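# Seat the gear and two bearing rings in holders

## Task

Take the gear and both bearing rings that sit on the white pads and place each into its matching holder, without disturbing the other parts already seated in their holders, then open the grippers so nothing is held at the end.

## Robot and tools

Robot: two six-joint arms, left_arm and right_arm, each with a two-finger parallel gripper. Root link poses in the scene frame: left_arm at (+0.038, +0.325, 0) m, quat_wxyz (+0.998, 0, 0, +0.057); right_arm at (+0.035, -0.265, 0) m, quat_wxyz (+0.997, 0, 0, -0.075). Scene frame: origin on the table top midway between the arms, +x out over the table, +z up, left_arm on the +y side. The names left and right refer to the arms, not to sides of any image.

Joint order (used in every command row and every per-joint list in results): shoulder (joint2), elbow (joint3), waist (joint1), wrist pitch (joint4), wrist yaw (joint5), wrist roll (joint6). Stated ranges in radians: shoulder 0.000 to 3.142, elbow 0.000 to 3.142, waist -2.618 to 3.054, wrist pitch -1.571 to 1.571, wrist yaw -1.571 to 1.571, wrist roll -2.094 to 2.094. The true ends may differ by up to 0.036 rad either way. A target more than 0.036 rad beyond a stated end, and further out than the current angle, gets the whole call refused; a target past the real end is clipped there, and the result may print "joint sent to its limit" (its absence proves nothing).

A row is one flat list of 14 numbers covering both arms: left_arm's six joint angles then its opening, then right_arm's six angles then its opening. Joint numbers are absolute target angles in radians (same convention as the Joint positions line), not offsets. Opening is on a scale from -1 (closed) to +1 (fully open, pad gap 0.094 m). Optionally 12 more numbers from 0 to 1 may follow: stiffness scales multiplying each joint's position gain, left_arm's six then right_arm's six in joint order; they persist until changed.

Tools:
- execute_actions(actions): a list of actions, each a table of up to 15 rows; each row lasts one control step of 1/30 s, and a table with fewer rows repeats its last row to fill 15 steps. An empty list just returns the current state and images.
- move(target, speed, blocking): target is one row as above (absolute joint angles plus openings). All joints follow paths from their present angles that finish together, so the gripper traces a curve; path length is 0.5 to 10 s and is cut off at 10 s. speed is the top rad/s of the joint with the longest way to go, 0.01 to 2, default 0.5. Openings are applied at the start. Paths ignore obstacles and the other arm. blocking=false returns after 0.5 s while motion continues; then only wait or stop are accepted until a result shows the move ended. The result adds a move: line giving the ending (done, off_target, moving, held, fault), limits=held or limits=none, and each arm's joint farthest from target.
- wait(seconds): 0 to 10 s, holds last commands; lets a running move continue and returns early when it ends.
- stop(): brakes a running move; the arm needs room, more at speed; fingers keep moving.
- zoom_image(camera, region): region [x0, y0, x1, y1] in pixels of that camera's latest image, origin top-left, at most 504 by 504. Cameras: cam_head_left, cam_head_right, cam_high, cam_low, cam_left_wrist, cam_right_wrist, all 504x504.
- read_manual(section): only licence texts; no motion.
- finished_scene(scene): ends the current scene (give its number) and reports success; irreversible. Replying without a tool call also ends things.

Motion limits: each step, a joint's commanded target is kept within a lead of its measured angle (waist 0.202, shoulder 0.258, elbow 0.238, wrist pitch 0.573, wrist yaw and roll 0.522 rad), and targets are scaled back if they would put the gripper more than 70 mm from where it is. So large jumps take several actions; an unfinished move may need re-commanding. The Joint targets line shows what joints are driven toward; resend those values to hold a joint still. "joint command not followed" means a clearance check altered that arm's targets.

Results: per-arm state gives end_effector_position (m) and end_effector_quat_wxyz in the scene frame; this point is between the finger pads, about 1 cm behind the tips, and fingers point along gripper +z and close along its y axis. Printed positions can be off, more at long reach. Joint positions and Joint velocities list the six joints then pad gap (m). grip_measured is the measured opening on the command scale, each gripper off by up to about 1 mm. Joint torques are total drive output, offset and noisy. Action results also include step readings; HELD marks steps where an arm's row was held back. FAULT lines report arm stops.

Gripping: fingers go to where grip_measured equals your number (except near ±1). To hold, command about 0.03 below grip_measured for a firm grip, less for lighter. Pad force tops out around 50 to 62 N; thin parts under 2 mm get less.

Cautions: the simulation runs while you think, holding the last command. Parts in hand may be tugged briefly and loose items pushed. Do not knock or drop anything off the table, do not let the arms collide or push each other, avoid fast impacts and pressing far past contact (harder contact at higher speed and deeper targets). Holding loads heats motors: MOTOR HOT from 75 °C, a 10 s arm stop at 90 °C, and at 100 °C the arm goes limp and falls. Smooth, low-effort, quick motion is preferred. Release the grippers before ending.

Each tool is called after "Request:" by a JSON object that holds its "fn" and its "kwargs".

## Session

Request:
{"fn": "execute_actions", "kwargs": {"actions": []}}

Scene clock: 0.00 s.
left_arm: end_effector_position=(+0.2744, +0.2826, +0.2009) grip_measured=+1.000 end_effector_quat_wxyz=(+0.456, +0.009, +0.888, -0.052) | right_arm: end_effector_position=(+0.2687, -0.1413, +0.2286) grip_measured=+1.000 end_effector_quat_wxyz=(+0.097, +0.643, +0.751, +0.112)
Joint names: [shoulder, elbow, waist, wrist pitch, wrist yaw, wrist roll]
Joint positions: left_arm=[ 0.582  0.67  -0.392 -0.71  -0.126 -0.193  0.094] | right_arm=[ 1.347  1.474  0.71  -1.423  0.117  1.96   0.094]
Joint velocities: left_arm=[-0.007 -0.017 -0.002  0.007 -0.007  0.007  0.   ] | right_arm=[ 0.002 -0.027 -0.002 -0.022 -0.007  0.007  0.   ]
Joint torques (N m, as the arm reports them, + toward a larger angle): no reading
Joint targets: left_arm=[0.577 0.681 -0.392 -0.705 -0.129 -0.191] | right_arm=[1.338 1.485 0.710 -1.425 0.125 1.959]
Joint stiffness scale: left_arm=[1. 1. 1. 1. 1. 1.] | right_arm=[1. 1. 1. 1. 1. 1.]

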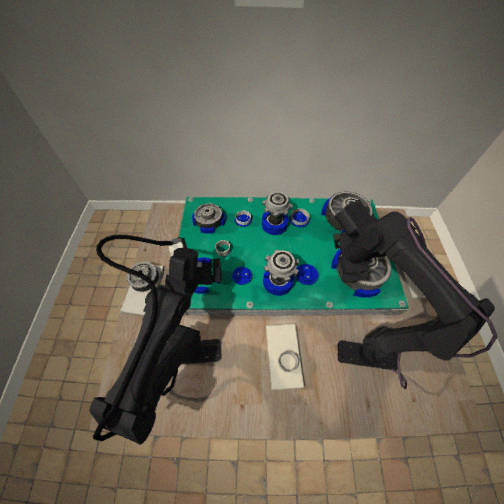

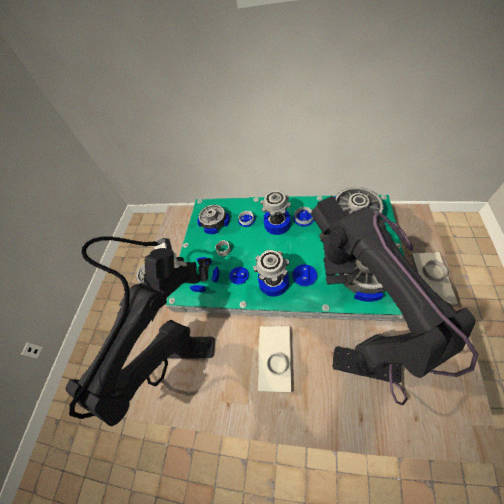

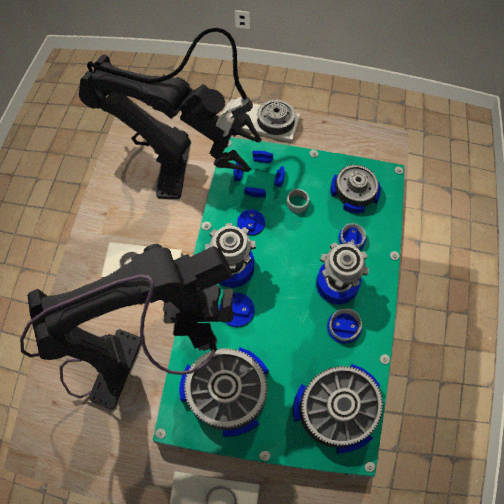

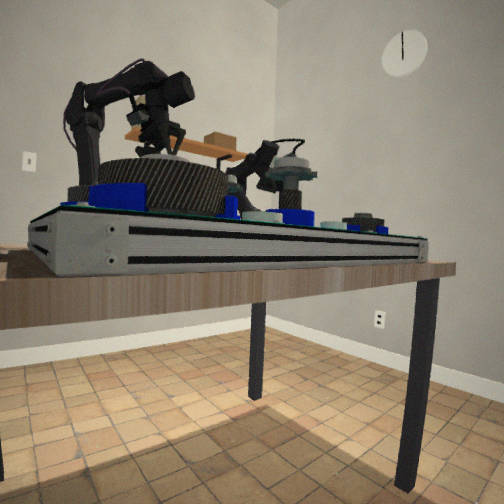

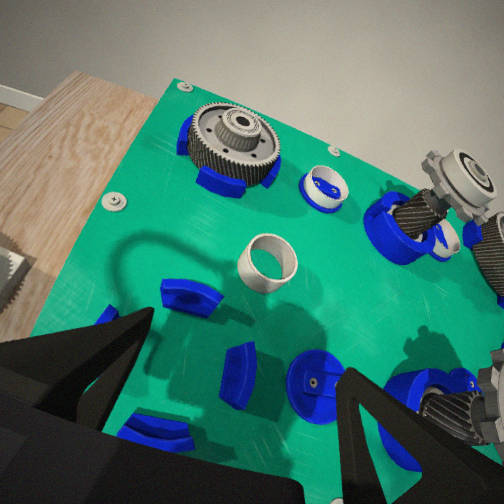

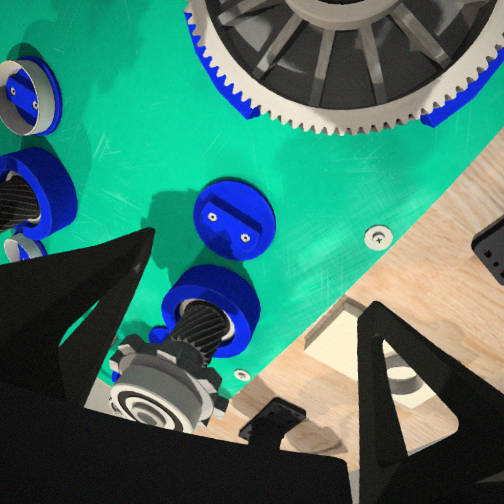

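Request:
{"fn": "zoom_image", "kwargs": {"camera": "cam_head_right", "region": [240, 230, 480, 400]}}

Request:
{"fn": "zoom_image", "kwargs": {"camera": "cam_head_left", "region": [100, 230, 340, 400]}}

Region (240, 230, 480, 400) of cam_head_right's 504x504 image, scaled by 2.100, with more detail than that image has; it fills the top 357 rows of this view, and the rest is white.

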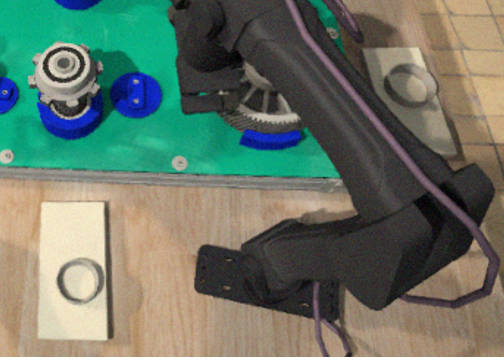

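Region (100, 230, 340, 400) of cam_head_left's 504x504 image, scaled by 2.100, with more detail than that image has; it fills the top 357 rows of this view, and the rest is white.

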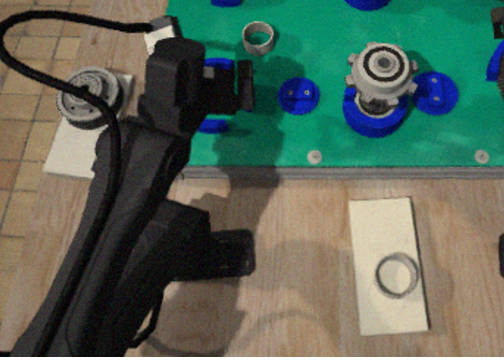

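Request:
{"fn": "move", "kwargs": {"target": [1.852,1.828,0.54,-1.526,0,-1.567,1,1.959,1.93,-0.586,-1.527,0,2.0,1], "speed": 0.9}}

Scene clock: 4.67 s.
left_arm: end_effector_position=(+0.3100, +0.5359, +0.1678) grip_measured=+1.000 end_effector_quat_wxyz=(-0.002, +0.894, -0.448, +0.000) | right_arm: end_effector_position=(+0.3065, -0.5141, +0.1592) grip_measured=+1.000 end_effector_quat_wxyz=(+0.002, +0.980, +0.201, -0.001)
Joint names: [shoulder, elbow, waist, wrist pitch, wrist yaw, wrist roll]
Joint positions: left_arm=[ 1.857  1.794  0.54  -1.504 -0.001 -1.557  0.094] | right_arm=[ 1.962  1.901 -0.594 -1.509  0.004  1.994  0.094]
Joint velocities: left_arm=[-0.002 -0.002 -0.022 -0.095  0.022  0.022  0.   ] | right_arm=[ 0.002  0.002 -0.007 -0.037  0.022  0.007  0.   ]
Joint torques (N m, as the arm reports them, + toward a larger angle): left_arm=[-7.95  9.44  0.04  0.11 -0.02 -0.14] | right_arm=[-9.71  6.85  0.67 -0.09 -0.06  0.06]
Joint targets: left_arm=[1.852 1.828 0.540 -1.526 -0.000 -1.567] | right_arm=[1.959 1.930 -0.586 -1.527 0.000 2.000]
Joint stiffness scale: left_arm=[1. 1. 1. 1. 1. 1.] | right_arm=[1. 1. 1. 1. 1. 1.]
move: off_target (left_arm, right_arm); limits=none; left_arm: farthest joint: the elbow, 0.034 radians from its target (1.158 radians at the start); right_arm: farthest joint: the elbow, 0.029 radians from its target (0.456 radians at the start)

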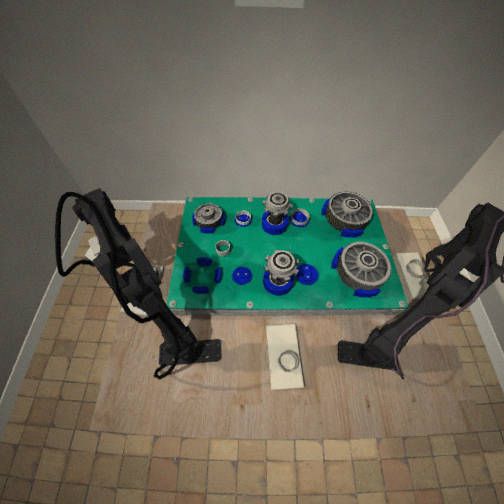

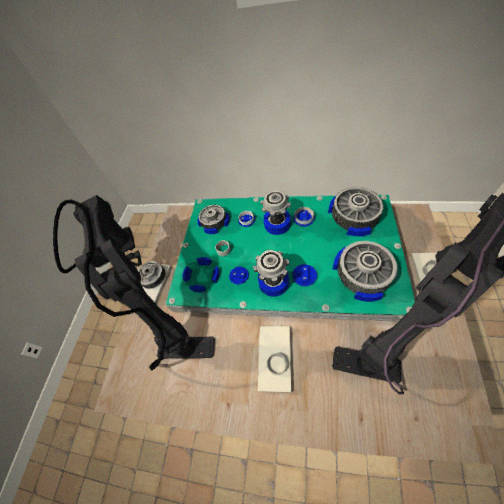

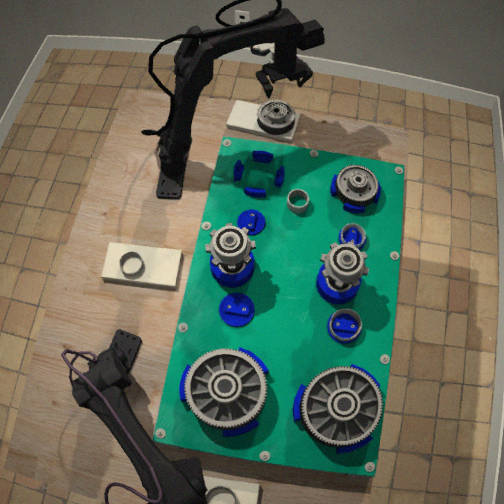

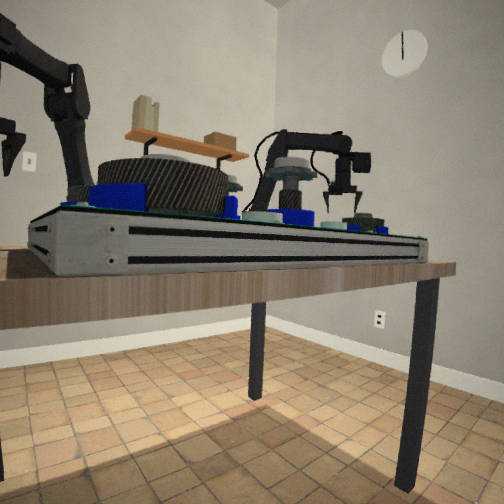

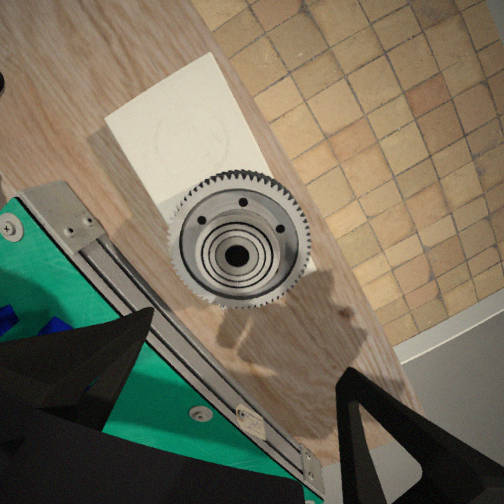

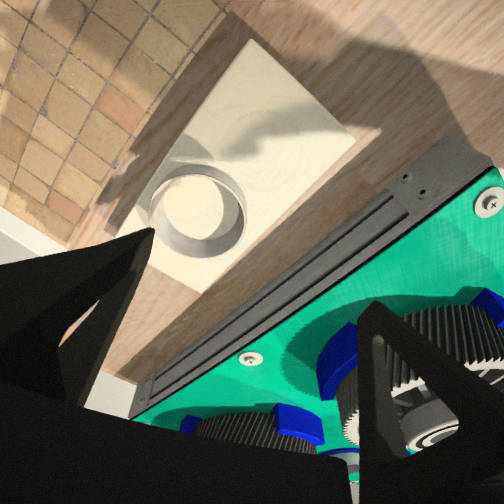

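Request:
{"fn": "move", "kwargs": {"target": [1.766,1.43,0.54,-1.211,0,-1.567,0.62,2.175,1.979,-0.515,-1.33,0,2.0,1], "speed": 0.45}}

Scene clock: 7.67 s.
left_arm: end_effector_position=(+0.2977, +0.5264, +0.0986) grip_measured=+0.622 end_effector_quat_wxyz=(+0.003, +0.894, -0.448, -0.002) | right_arm: end_effector_position=(+0.3663, -0.5273, +0.0885) grip_measured=+1.000 end_effector_quat_wxyz=(+0.000, +0.972, +0.236, -0.001)
Joint names: [shoulder, elbow, waist, wrist pitch, wrist yaw, wrist roll]
Joint positions: left_arm=[ 1.798  1.443  0.54  -1.223 -0.001 -1.558  0.076] | right_arm=[ 2.181  1.948 -0.521 -1.339  0.002  1.994  0.094]
Joint velocities: left_arm=[ 0.002 -0.012  0.007  0.022  0.022  0.022  0.002] | right_arm=[-0.002  0.007 -0.007 -0.066 -0.007  0.022  0.   ]
Joint torques (N m, as the arm reports them, + toward a larger angle): left_arm=[-9.44  5.27 -0.02  0.48 -0.01 -0.12] | right_arm=[-11.82   7.09   0.59   0.18  -0.04   0.06]
Joint targets: left_arm=[1.766 1.430 0.540 -1.211 -0.000 -1.567] | right_arm=[2.175 1.979 -0.515 -1.330 -0.000 2.000]
Joint stiffness scale: left_arm=[1. 1. 1. 1. 1. 1.] | right_arm=[1. 1. 1. 1. 1. 1.]
move: off_target (left_arm, right_arm); limits=none; left_arm: farthest joint: the shoulder, 0.032 radians from its target (0.091 radians at the start); right_arm: farthest joint: the elbow, 0.031 radians from its target (0.078 radians at the start)

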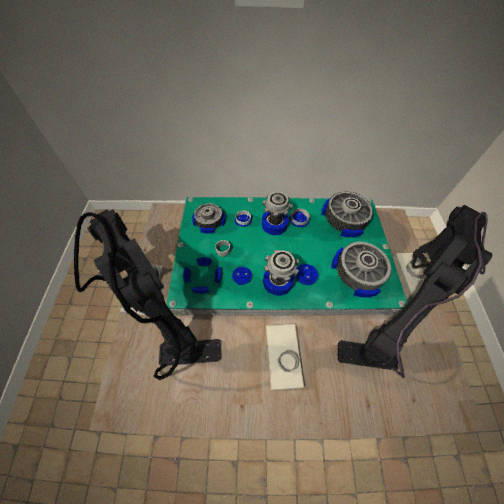

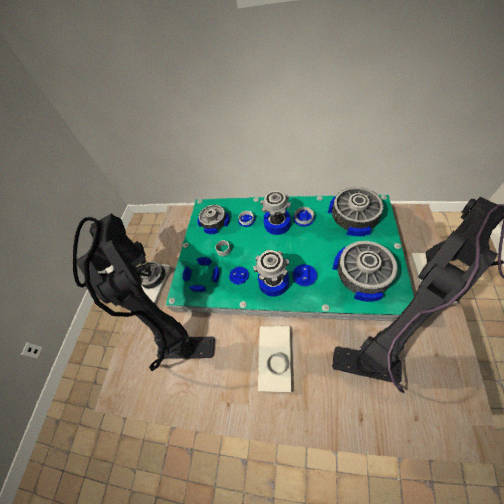

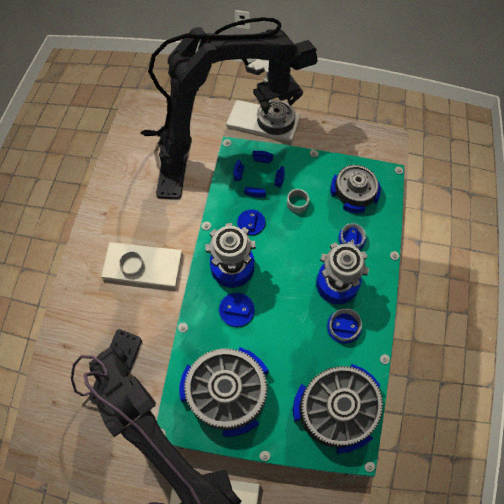

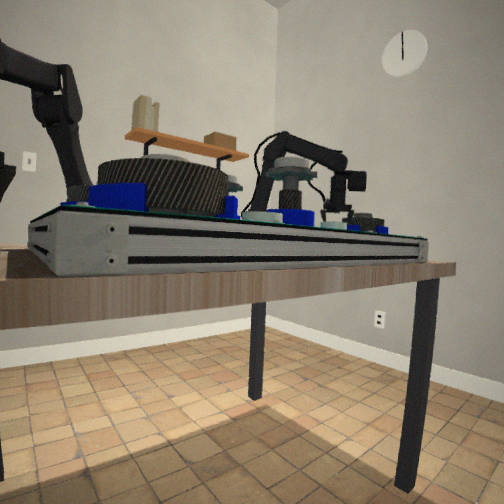

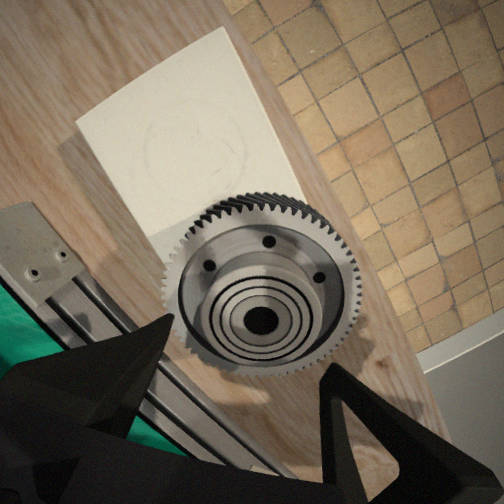

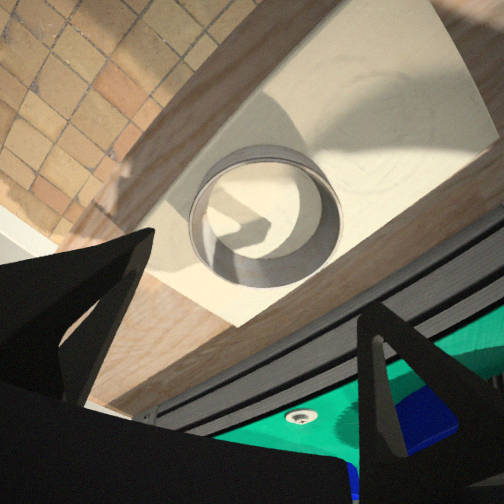

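Request:
{"fn": "move", "kwargs": {"target": [1.808,1.336,0.555,-1.10,0,-1.567,0.62,2.198,1.817,-0.537,-1.178,0,2.0,1], "speed": 0.2}}

Scene clock: 10.20 s.
left_arm: end_effector_position=(+0.2974, +0.5283, +0.0757) grip_measured=+0.622 end_effector_quat_wxyz=(-0.006, +0.895, -0.445, +0.002) | right_arm: end_effector_position=(+0.3669, -0.5316, +0.0489) grip_measured=+1.000 end_effector_quat_wxyz=(+0.003, +0.973, +0.232, +0.000)
Joint names: [shoulder, elbow, waist, wrist pitch, wrist yaw, wrist roll]
Joint positions: left_arm=[ 1.798  1.351  0.546 -1.111 -0.001 -1.558  0.076] | right_arm=[ 2.2    1.822 -0.528 -1.188  0.002  1.994  0.094]
Joint velocities: left_arm=[-0.007 -0.017 -0.017 -0.051  0.007  0.037 -0.   ] | right_arm=[-0.002  0.007 -0.012 -0.051 -0.051  0.007  0.   ]
Joint torques (N m, as the arm reports them, + toward a larger angle): left_arm=[-6.34  5.    0.72  0.52 -0.03 -0.12] | right_arm=[-11.56   4.72  -0.65   0.22  -0.05   0.08]
Joint targets: left_arm=[1.808 1.336 0.555 -1.100 -0.000 -1.567] | right_arm=[2.198 1.817 -0.537 -1.178 0.000 2.000]
Joint stiffness scale: left_arm=[1. 1. 1. 1. 1. 1.] | right_arm=[1. 1. 1. 1. 1. 1.]
move: done; limits=none; left_arm: farthest joint: the elbow, 0.015 radians from its target (0.107 radians at the start); right_arm: farthest joint: the wrist pitch, 0.010 radians from its target (0.161 radians at the start)

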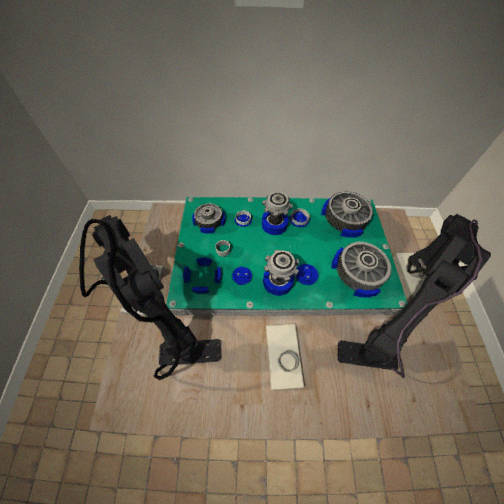

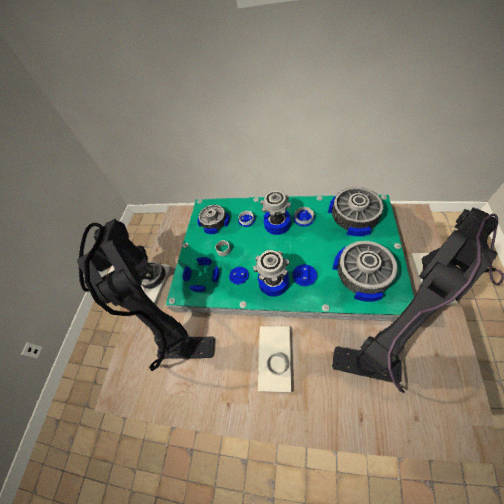

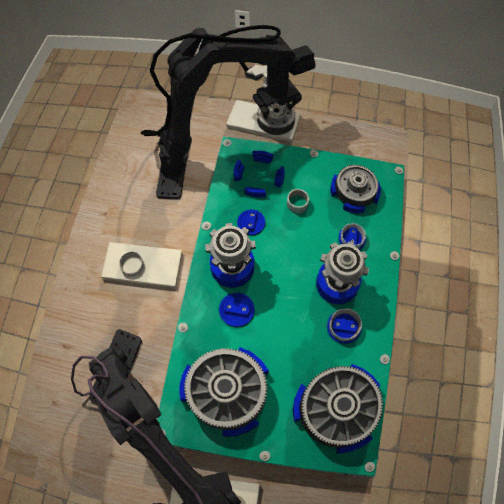

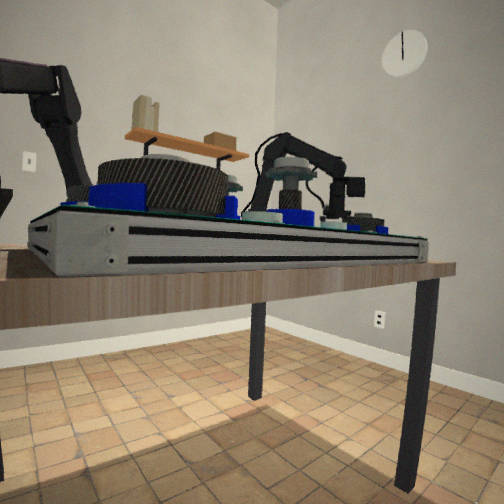

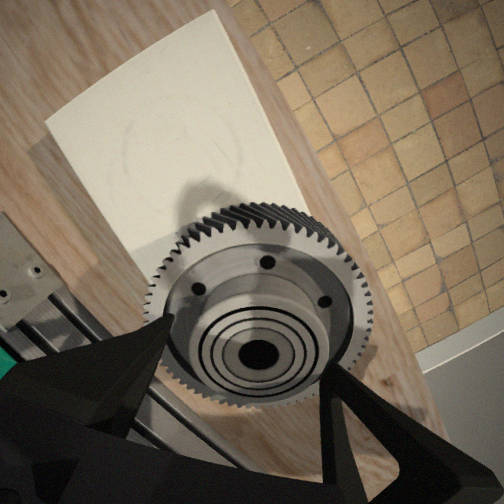

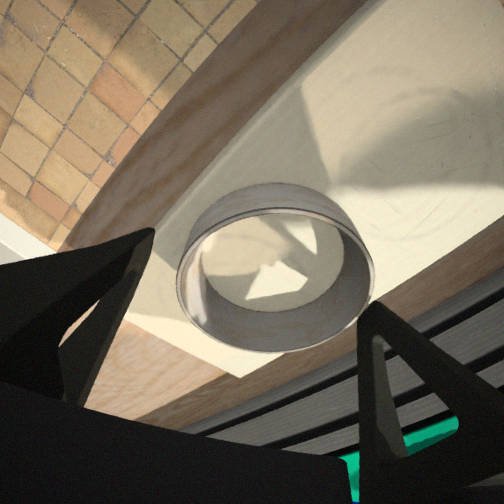

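Request:
{"fn": "execute_actions", "kwargs": {"actions": [[[1.812,1.336,0.555,-1.10,0,-1.567,0.62,2.198,1.817,-0.537,-1.178,0,2.0,0.9],[1.815,1.336,0.555,-1.10,0,-1.567,0.62,2.198,1.817,-0.537,-1.178,0,2.0,0.85],[1.818,1.336,0.555,-1.10,0,-1.567,0.62,2.198,1.817,-0.532,-1.178,0,2.0,0.8],[1.821,1.336,0.555,-1.10,0,-1.567,0.62,2.198,1.817,-0.528,-1.178,0,2.0,0.76],[1.824,1.336,0.555,-1.10,0,-1.567,0.62,2.198,1.817,-0.528,-1.178,0,2.0,0.72],[1.827,1.336,0.555,-1.10,0,-1.567,0.62,2.198,1.817,-0.528,-1.178,0,2.0,0.69],[1.83,1.336,0.555,-1.10,0,-1.567,0.62,2.198,1.817,-0.528,-1.178,0,2.0,0.66],[1.83,1.336,0.555,-1.10,0,-1.567,0.62,2.198,1.817,-0.528,-1.178,0,2.0,0.63],[1.83,1.336,0.555,-1.10,0,-1.567,0.62,2.198,1.817,-0.528,-1.178,0,2.0,0.6],[1.83,1.336,0.555,-1.10,0,-1.567,0.62,2.198,1.817,-0.528,-1.178,0,2.0,0.58],[1.83,1.336,0.555,-1.10,0,-1.567,0.62,2.198,1.817,-0.528,-1.178,0,2.0,0.55],[1.83,1.336,0.555,-1.10,0,-1.567,0.62,2.198,1.817,-0.528,-1.178,0,2.0,0.52],[1.83,1.336,0.555,-1.10,0,-1.567,0.62,2.198,1.817,-0.528,-1.178,0,2.0,0.5]],[[1.83,1.336,0.555,-1.10,0,-1.567,0.62,2.198,1.817,-0.528,-1.178,0,2.0,0.5]]]}}

Scene clock: 12.03 s.
left_arm: end_effector_position=(+0.2970, +0.5279, +0.0673) grip_measured=+0.621 end_effector_quat_wxyz=(+0.005, +0.895, -0.445, -0.003) | right_arm: end_effector_position=(+0.3672, -0.5316, +0.0489) grip_measured=+0.565 end_effector_quat_wxyz=(+0.003, +0.973, +0.232, +0.001)
Joint names: [shoulder, elbow, waist, wrist pitch, wrist yaw, wrist roll]
Joint positions: left_arm=[ 1.825  1.351  0.546 -1.108 -0.    -1.558  0.076] | right_arm=[ 2.2    1.822 -0.528 -1.187  0.002  1.994  0.074]
Joint velocities: left_arm=[-0.017  0.007 -0.002 -0.081  0.037 -0.139 -0.   ] | right_arm=[ 0.007 -0.002 -0.007 -0.037 -0.007 -0.022  0.001]
Joint torques (N m, as the arm reports them, + toward a larger angle): left_arm=[-6.78  5.    0.81  0.42 -0.03 -0.13] | right_arm=[-11.6    4.77   0.07   0.22  -0.05   0.06]
Joint targets: left_arm=[1.830 1.336 0.555 -1.100 0.000 -1.567] | right_arm=[2.198 1.817 -0.528 -1.178 -0.000 2.000]
Joint stiffness scale: left_arm=[1. 1. 1. 1. 1. 1.] | right_arm=[1. 1. 1. 1. 1. 1.]
Step readings (joint positions; steps 1 to 15: 1st action; 16 to 30: 2nd action):
0: left_arm=[1.798 1.351 0.546 -1.111 -0.001 -1.558] | right_arm=[2.200 1.822 -0.528 -1.188 0.002 1.994]
1: left_arm=[1.798 1.351 0.546 -1.111 -0.001 -1.558] | right_arm=[2.200 1.822 -0.528 -1.188 0.002 1.994]
2: left_arm=[1.798 1.351 0.546 -1.111 -0.001 -1.558] | right_arm=[2.200 1.822 -0.528 -1.188 0.002 1.994]
4: left_arm=[1.803 1.351 0.546 -1.111 -0.001 -1.558] | right_arm=[2.200 1.822 -0.528 -1.188 0.002 1.994]
8: left_arm=[1.820 1.351 0.546 -1.110 -0.001 -1.558] | right_arm=[2.200 1.822 -0.528 -1.188 0.002 1.994]
15: left_arm=[1.825 1.351 0.546 -1.108 -0.000 -1.558] | right_arm=[2.200 1.822 -0.528 -1.187 0.002 1.994]
16: left_arm=[1.825 1.351 0.546 -1.108 -0.000 -1.558] | right_arm=[2.200 1.822 -0.528 -1.187 0.002 1.994]
17: left_arm=[1.825 1.351 0.546 -1.108 -0.000 -1.558] | right_arm=[2.200 1.822 -0.528 -1.187 0.002 1.994]
19: left_arm=[1.825 1.351 0.546 -1.108 -0.000 -1.558] | right_arm=[2.200 1.822 -0.528 -1.187 0.002 1.994]
23: left_arm=[1.825 1.351 0.546 -1.108 -0.000 -1.558] | right_arm=[2.200 1.822 -0.528 -1.187 0.002 1.994]
30: Joint positions above

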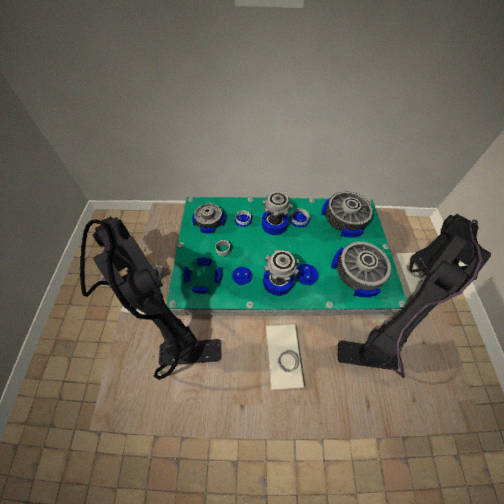

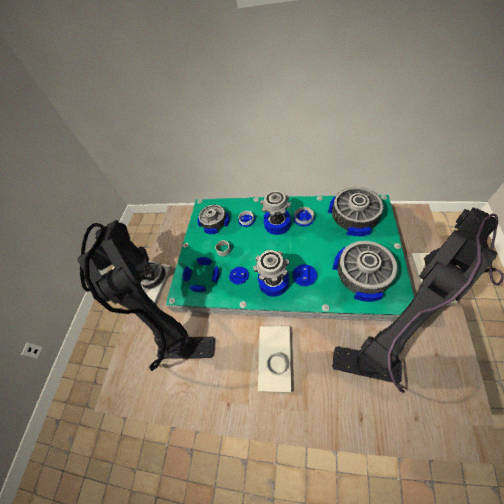

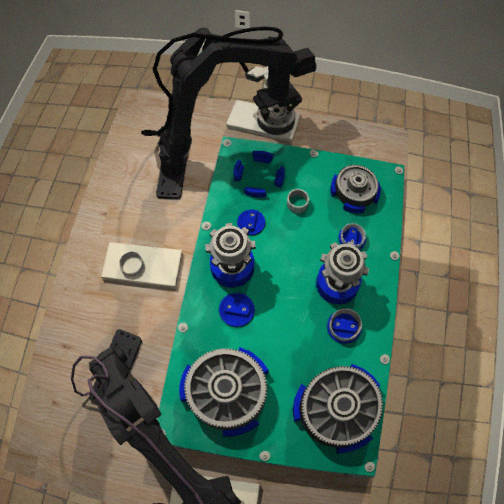

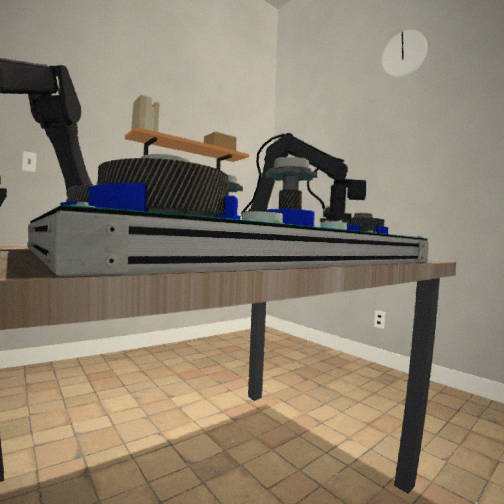

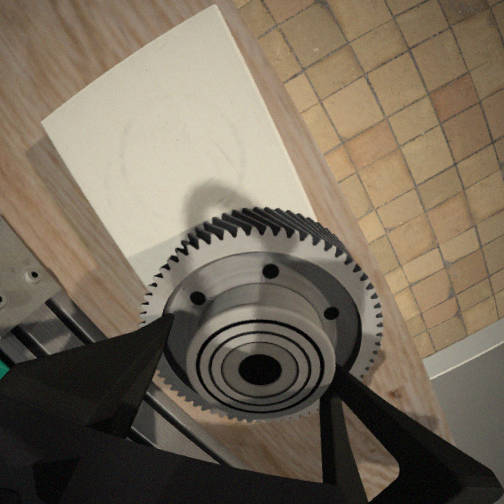

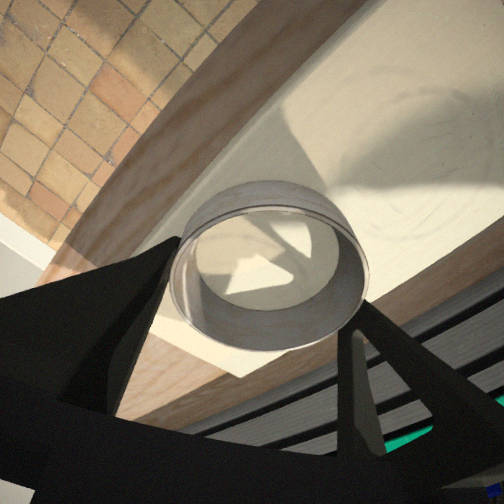

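Request:
{"fn": "execute_actions", "kwargs": {"actions": [[[1.825,1.336,0.55,-1.096,0,-1.567,0.55,2.198,1.817,-0.528,-1.178,0,2.0,0.5],[1.825,1.336,0.55,-1.092,0,-1.567,0.5,2.198,1.817,-0.528,-1.178,0,2.0,0.5],[1.825,1.336,0.55,-1.09,0,-1.567,0.45,2.198,1.817,-0.528,-1.178,0,2.0,0.5],[1.825,1.336,0.55,-1.09,0,-1.567,0.4,2.198,1.817,-0.528,-1.178,0,2.0,0.5],[1.825,1.336,0.55,-1.09,0,-1.567,0.36,2.198,1.817,-0.528,-1.178,0,2.0,0.5],[1.825,1.336,0.55,-1.09,0,-1.567,0.32,2.198,1.817,-0.528,-1.178,0,2.0,0.5],[1.825,1.336,0.55,-1.09,0,-1.567,0.29,2.198,1.817,-0.528,-1.178,0,2.0,0.5],[1.825,1.336,0.55,-1.09,0,-1.567,0.26,2.198,1.817,-0.528,-1.178,0,2.0,0.5],[1.825,1.336,0.55,-1.09,0,-1.567,0.24,2.198,1.817,-0.528,-1.178,0,2.0,0.5],[1.825,1.336,0.55,-1.09,0,-1.567,0.22,2.198,1.817,-0.528,-1.178,0,2.0,0.5],[1.825,1.336,0.55,-1.09,0,-1.567,0.19,2.198,1.817,-0.528,-1.178,0,2.0,0.5],[1.825,1.336,0.55,-1.09,0,-1.567,0.16,2.198,1.817,-0.528,-1.178,0,2.0,0.5],[1.825,1.336,0.55,-1.09,0,-1.567,0.12,2.198,1.817,-0.528,-1.178,0,2.0,0.5]],[[1.825,1.336,0.55,-1.09,0,-1.567,0.12,2.198,1.817,-0.528,-1.178,0,2.0,0.5]]]}}

Scene clock: 15.43 s.
left_arm: end_effector_position=(+0.2985, +0.5291, +0.0673) grip_measured=+0.244 end_effector_quat_wxyz=(+0.002, +0.896, -0.445, -0.001) | right_arm: end_effector_position=(+0.3672, -0.5316, +0.0489) grip_measured=+0.565 end_effector_quat_wxyz=(+0.003, +0.973, +0.232, +0.001)
Joint names: [shoulder, elbow, waist, wrist pitch, wrist yaw, wrist roll]
Joint positions: left_arm=[ 1.825  1.351  0.546 -1.101 -0.    -1.559  0.058] | right_arm=[ 2.2    1.822 -0.528 -1.187  0.002  1.994  0.074]
Joint velocities: left_arm=[ 0.002 -0.027 -0.002 -0.022 -0.007 -0.022  0.001] | right_arm=[-0.007 -0.002 -0.002 -0.007 -0.037 -0.037  0.   ]
Joint torques (N m, as the arm reports them, + toward a larger angle): left_arm=[-7.19  5.04  0.34  0.49 -0.02 -0.12] | right_arm=[-11.58   4.78   0.01   0.2   -0.04   0.04]
Joint targets: left_arm=[1.825 1.336 0.550 -1.090 -0.000 -1.567] | right_arm=[2.198 1.817 -0.528 -1.178 0.000 2.000]
Joint stiffness scale: left_arm=[1. 1. 1. 1. 1. 1.] | right_arm=[1. 1. 1. 1. 1. 1.]
Step readings (joint positions; steps 1 to 15: 1st action; 16 to 30: 2nd action):
0: left_arm=[1.825 1.351 0.546 -1.108 -0.000 -1.558] | right_arm=[2.200 1.822 -0.528 -1.187 0.002 1.994]
1: left_arm=[1.825 1.351 0.546 -1.108 -0.000 -1.558] | right_arm=[2.200 1.822 -0.528 -1.187 0.002 1.994]
2: left_arm=[1.825 1.351 0.546 -1.108 -0.000 -1.558] | right_arm=[2.200 1.822 -0.528 -1.187 0.002 1.994]
4: left_arm=[1.825 1.351 0.546 -1.105 -0.000 -1.558] | right_arm=[2.200 1.822 -0.528 -1.187 0.002 1.994]
8: left_arm=[1.825 1.351 0.546 -1.101 -0.000 -1.559] | right_arm=[2.200 1.822 -0.528 -1.187 0.002 1.994]
15: left_arm=[1.825 1.351 0.546 -1.101 -0.000 -1.559] | right_arm=[2.200 1.822 -0.528 -1.187 0.002 1.994]
16: left_arm=[1.825 1.351 0.546 -1.101 -0.000 -1.559] | right_arm=[2.200 1.822 -0.528 -1.187 0.002 1.994]
17: left_arm=[1.825 1.351 0.546 -1.101 -0.000 -1.559] | right_arm=[2.200 1.822 -0.528 -1.187 0.002 1.994]
19: left_arm=[1.825 1.351 0.546 -1.101 -0.000 -1.559] | right_arm=[2.200 1.822 -0.528 -1.187 0.002 1.994]
23: left_arm=[1.825 1.351 0.546 -1.101 -0.000 -1.559] | right_arm=[2.200 1.822 -0.528 -1.187 0.002 1.994]
30: Joint positions above

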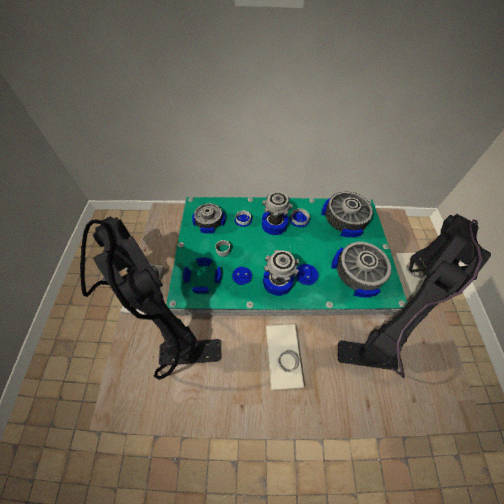

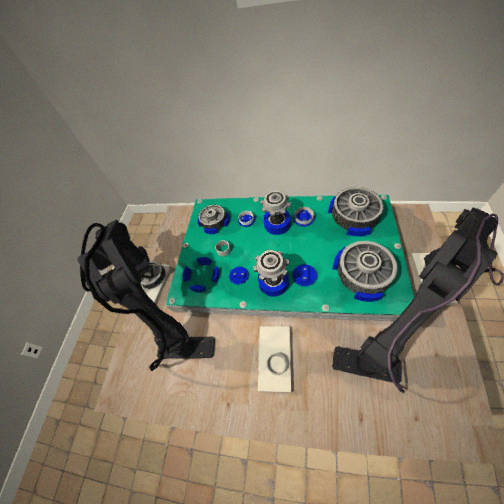

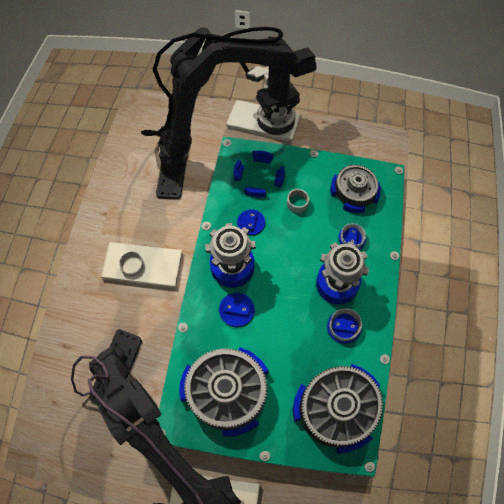

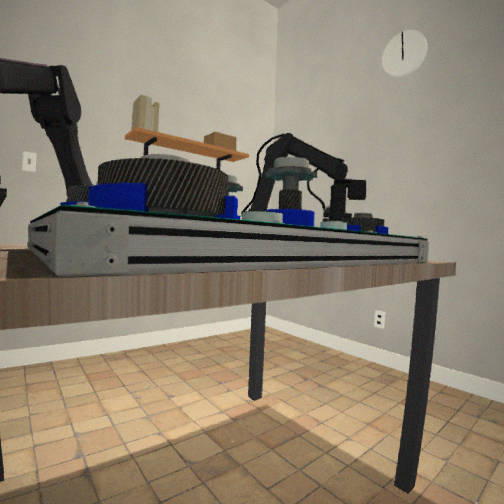

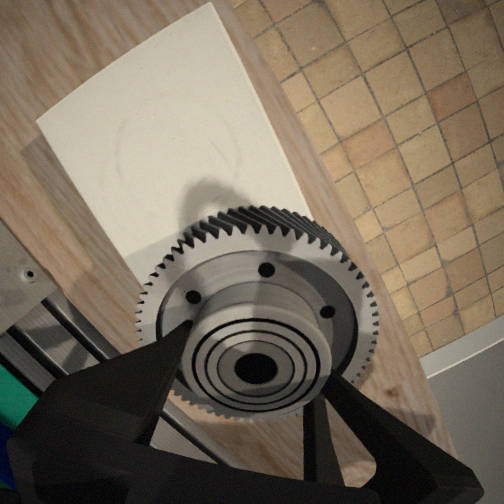

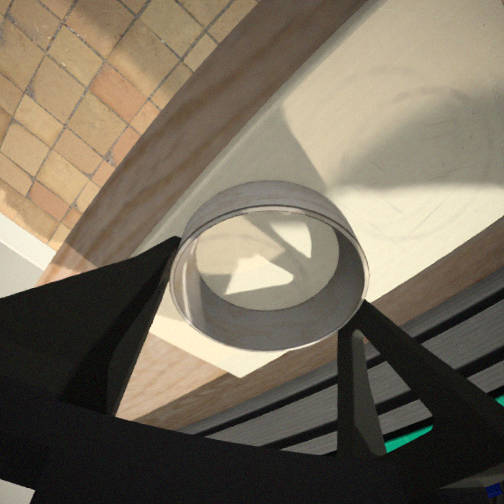

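Request:
{"fn": "execute_actions", "kwargs": {"actions": []}}

Scene clock: 17.47 s.
left_arm: end_effector_position=(+0.2985, +0.5291, +0.0673) grip_measured=+0.244 end_effector_quat_wxyz=(+0.002, +0.896, -0.445, -0.001) | right_arm: end_effector_position=(+0.3672, -0.5316, +0.0489) grip_measured=+0.565 end_effector_quat_wxyz=(+0.003, +0.973, +0.232, +0.001)
Joint names: [shoulder, elbow, waist, wrist pitch, wrist yaw, wrist roll]
Joint positions: left_arm=[ 1.825  1.351  0.546 -1.101 -0.    -1.559  0.058] | right_arm=[ 2.2    1.822 -0.528 -1.187  0.002  1.994  0.074]
Joint velocities: left_arm=[-0.017 -0.002  0.007  0.007 -0.081 -0.022 -0.001] | right_arm=[-0.002 -0.002 -0.007  0.037 -0.007 -0.022 -0.   ]
Joint torques (N m, as the arm reports them, + toward a larger angle): left_arm=[-7.22  5.03  0.35  0.46 -0.03 -0.12] | right_arm=[-11.63   4.77   0.09   0.2   -0.06   0.05]
Joint targets: left_arm=[1.825 1.336 0.550 -1.090 -0.000 -1.567] | right_arm=[2.198 1.817 -0.528 -1.178 0.000 2.000]
Joint stiffness scale: left_arm=[1. 1. 1. 1. 1. 1.] | right_arm=[1. 1. 1. 1. 1. 1.]

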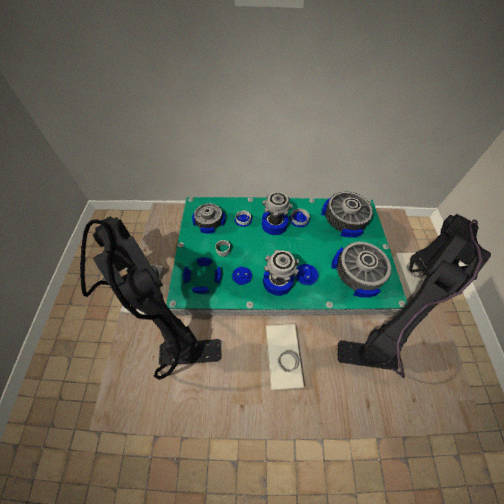

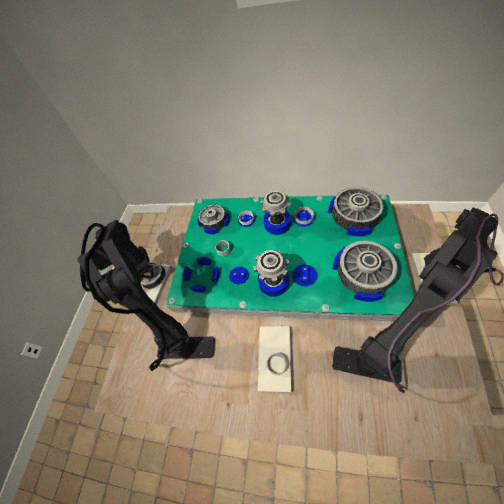

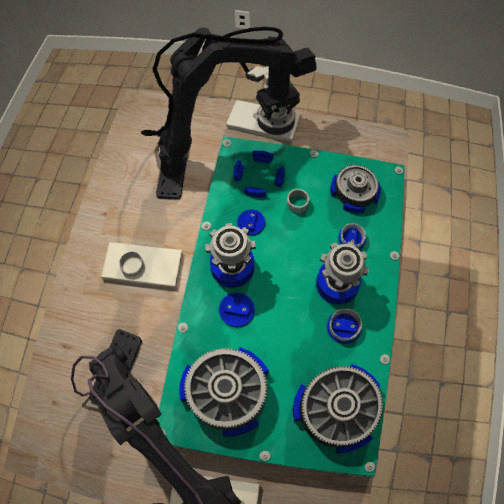

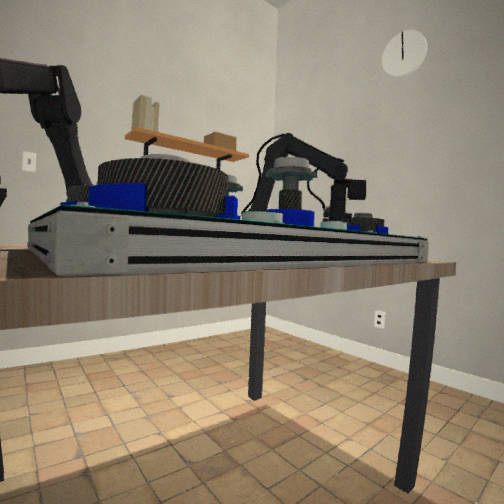

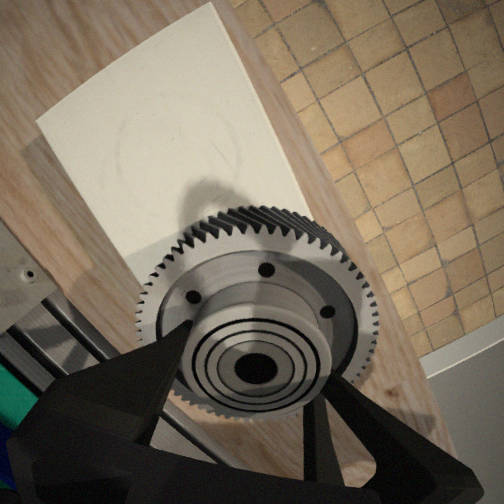

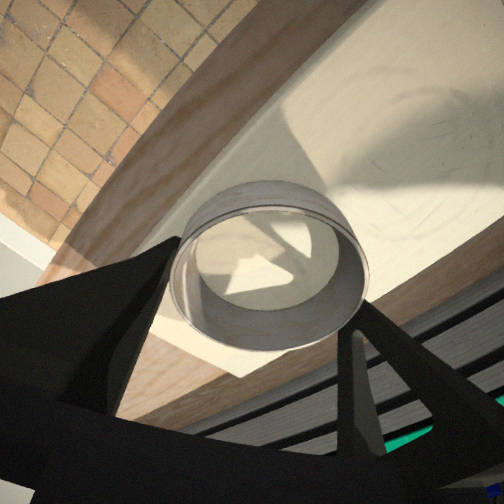

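Request:
{"fn": "move", "kwargs": {"target": [1.72,1.725,0.55,-1.44,0,-1.567,0.12, 2.05,1.945,-0.528,-1.42,0,2.0,0.5], "speed": 0.3}}

Scene clock: 20.43 s.
left_arm: end_effector_position=(+0.2996, +0.5293, +0.1473) grip_measured=+0.244 end_effector_quat_wxyz=(+0.002, +0.896, -0.445, +0.000) | right_arm: end_effector_position=(+0.3477, -0.5159, +0.1180) grip_measured=+0.565 end_effector_quat_wxyz=(+0.001, +0.973, +0.232, -0.000)
Joint names: [shoulder, elbow, waist, wrist pitch, wrist yaw, wrist roll]
Joint positions: left_arm=[ 1.804  1.644  0.546 -1.414  0.002 -1.559  0.058] | right_arm=[ 2.084  1.914 -0.528 -1.4    0.002  1.994  0.074]
Joint velocities: left_arm=[-0.007 -0.002  0.007 -0.037 -0.037  0.007 -0.   ] | right_arm=[-0.002  0.007 -0.002 -0.007 -0.11  -0.095 -0.   ]
Joint torques (N m, as the arm reports them, + toward a larger angle): left_arm=[-13.47  13.78   0.33   0.04  -0.05  -0.12] | right_arm=[-13.45   7.09   0.02  -0.1   -0.04   0.06]
Joint targets: left_arm=[1.720 1.725 0.550 -1.440 -0.000 -1.567] | right_arm=[2.050 1.945 -0.528 -1.420 -0.000 2.000]
Joint stiffness scale: left_arm=[1. 1. 1. 1. 1. 1.] | right_arm=[1. 1. 1. 1. 1. 1.]
move: off_target (left_arm, right_arm); limits=none; left_arm: farthest joint: the shoulder, 0.084 radians from its target (0.105 radians at the start); right_arm: farthest joint: the shoulder, 0.034 radians from its target (0.150 radians at the start)

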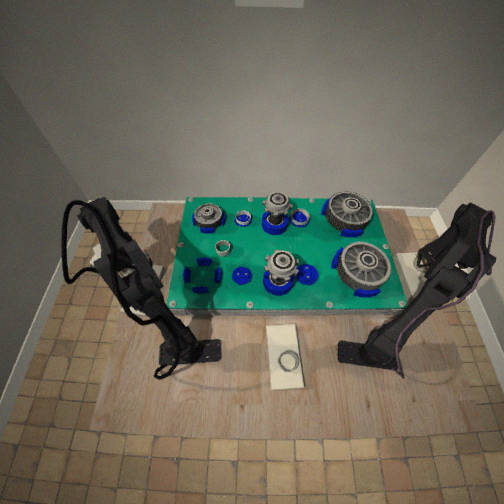

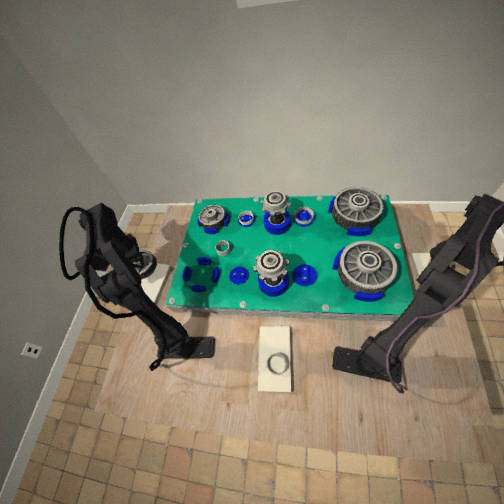

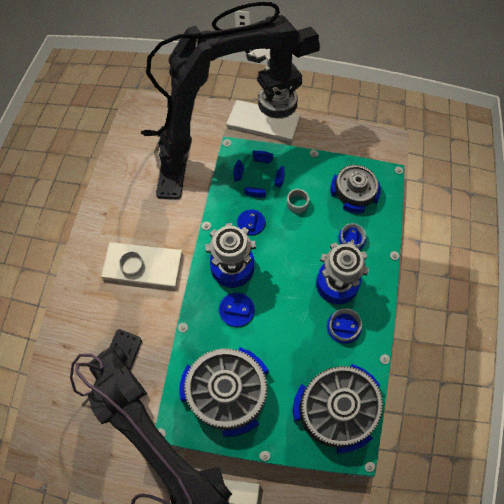

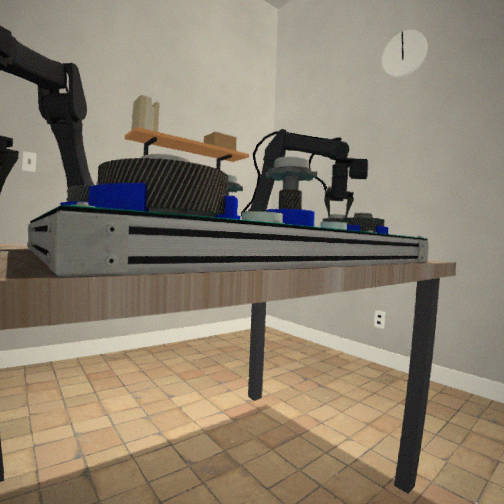

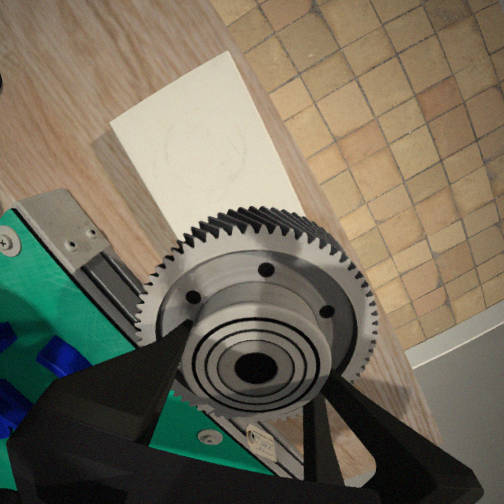

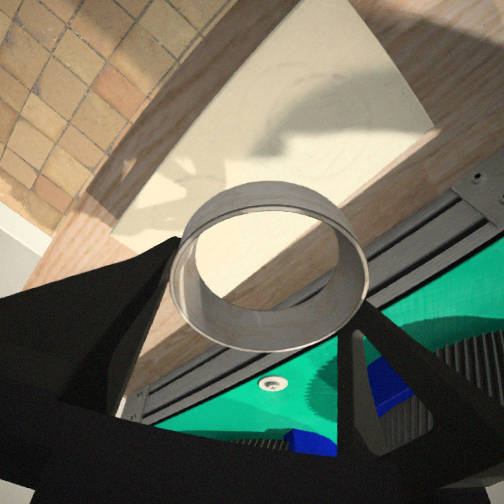

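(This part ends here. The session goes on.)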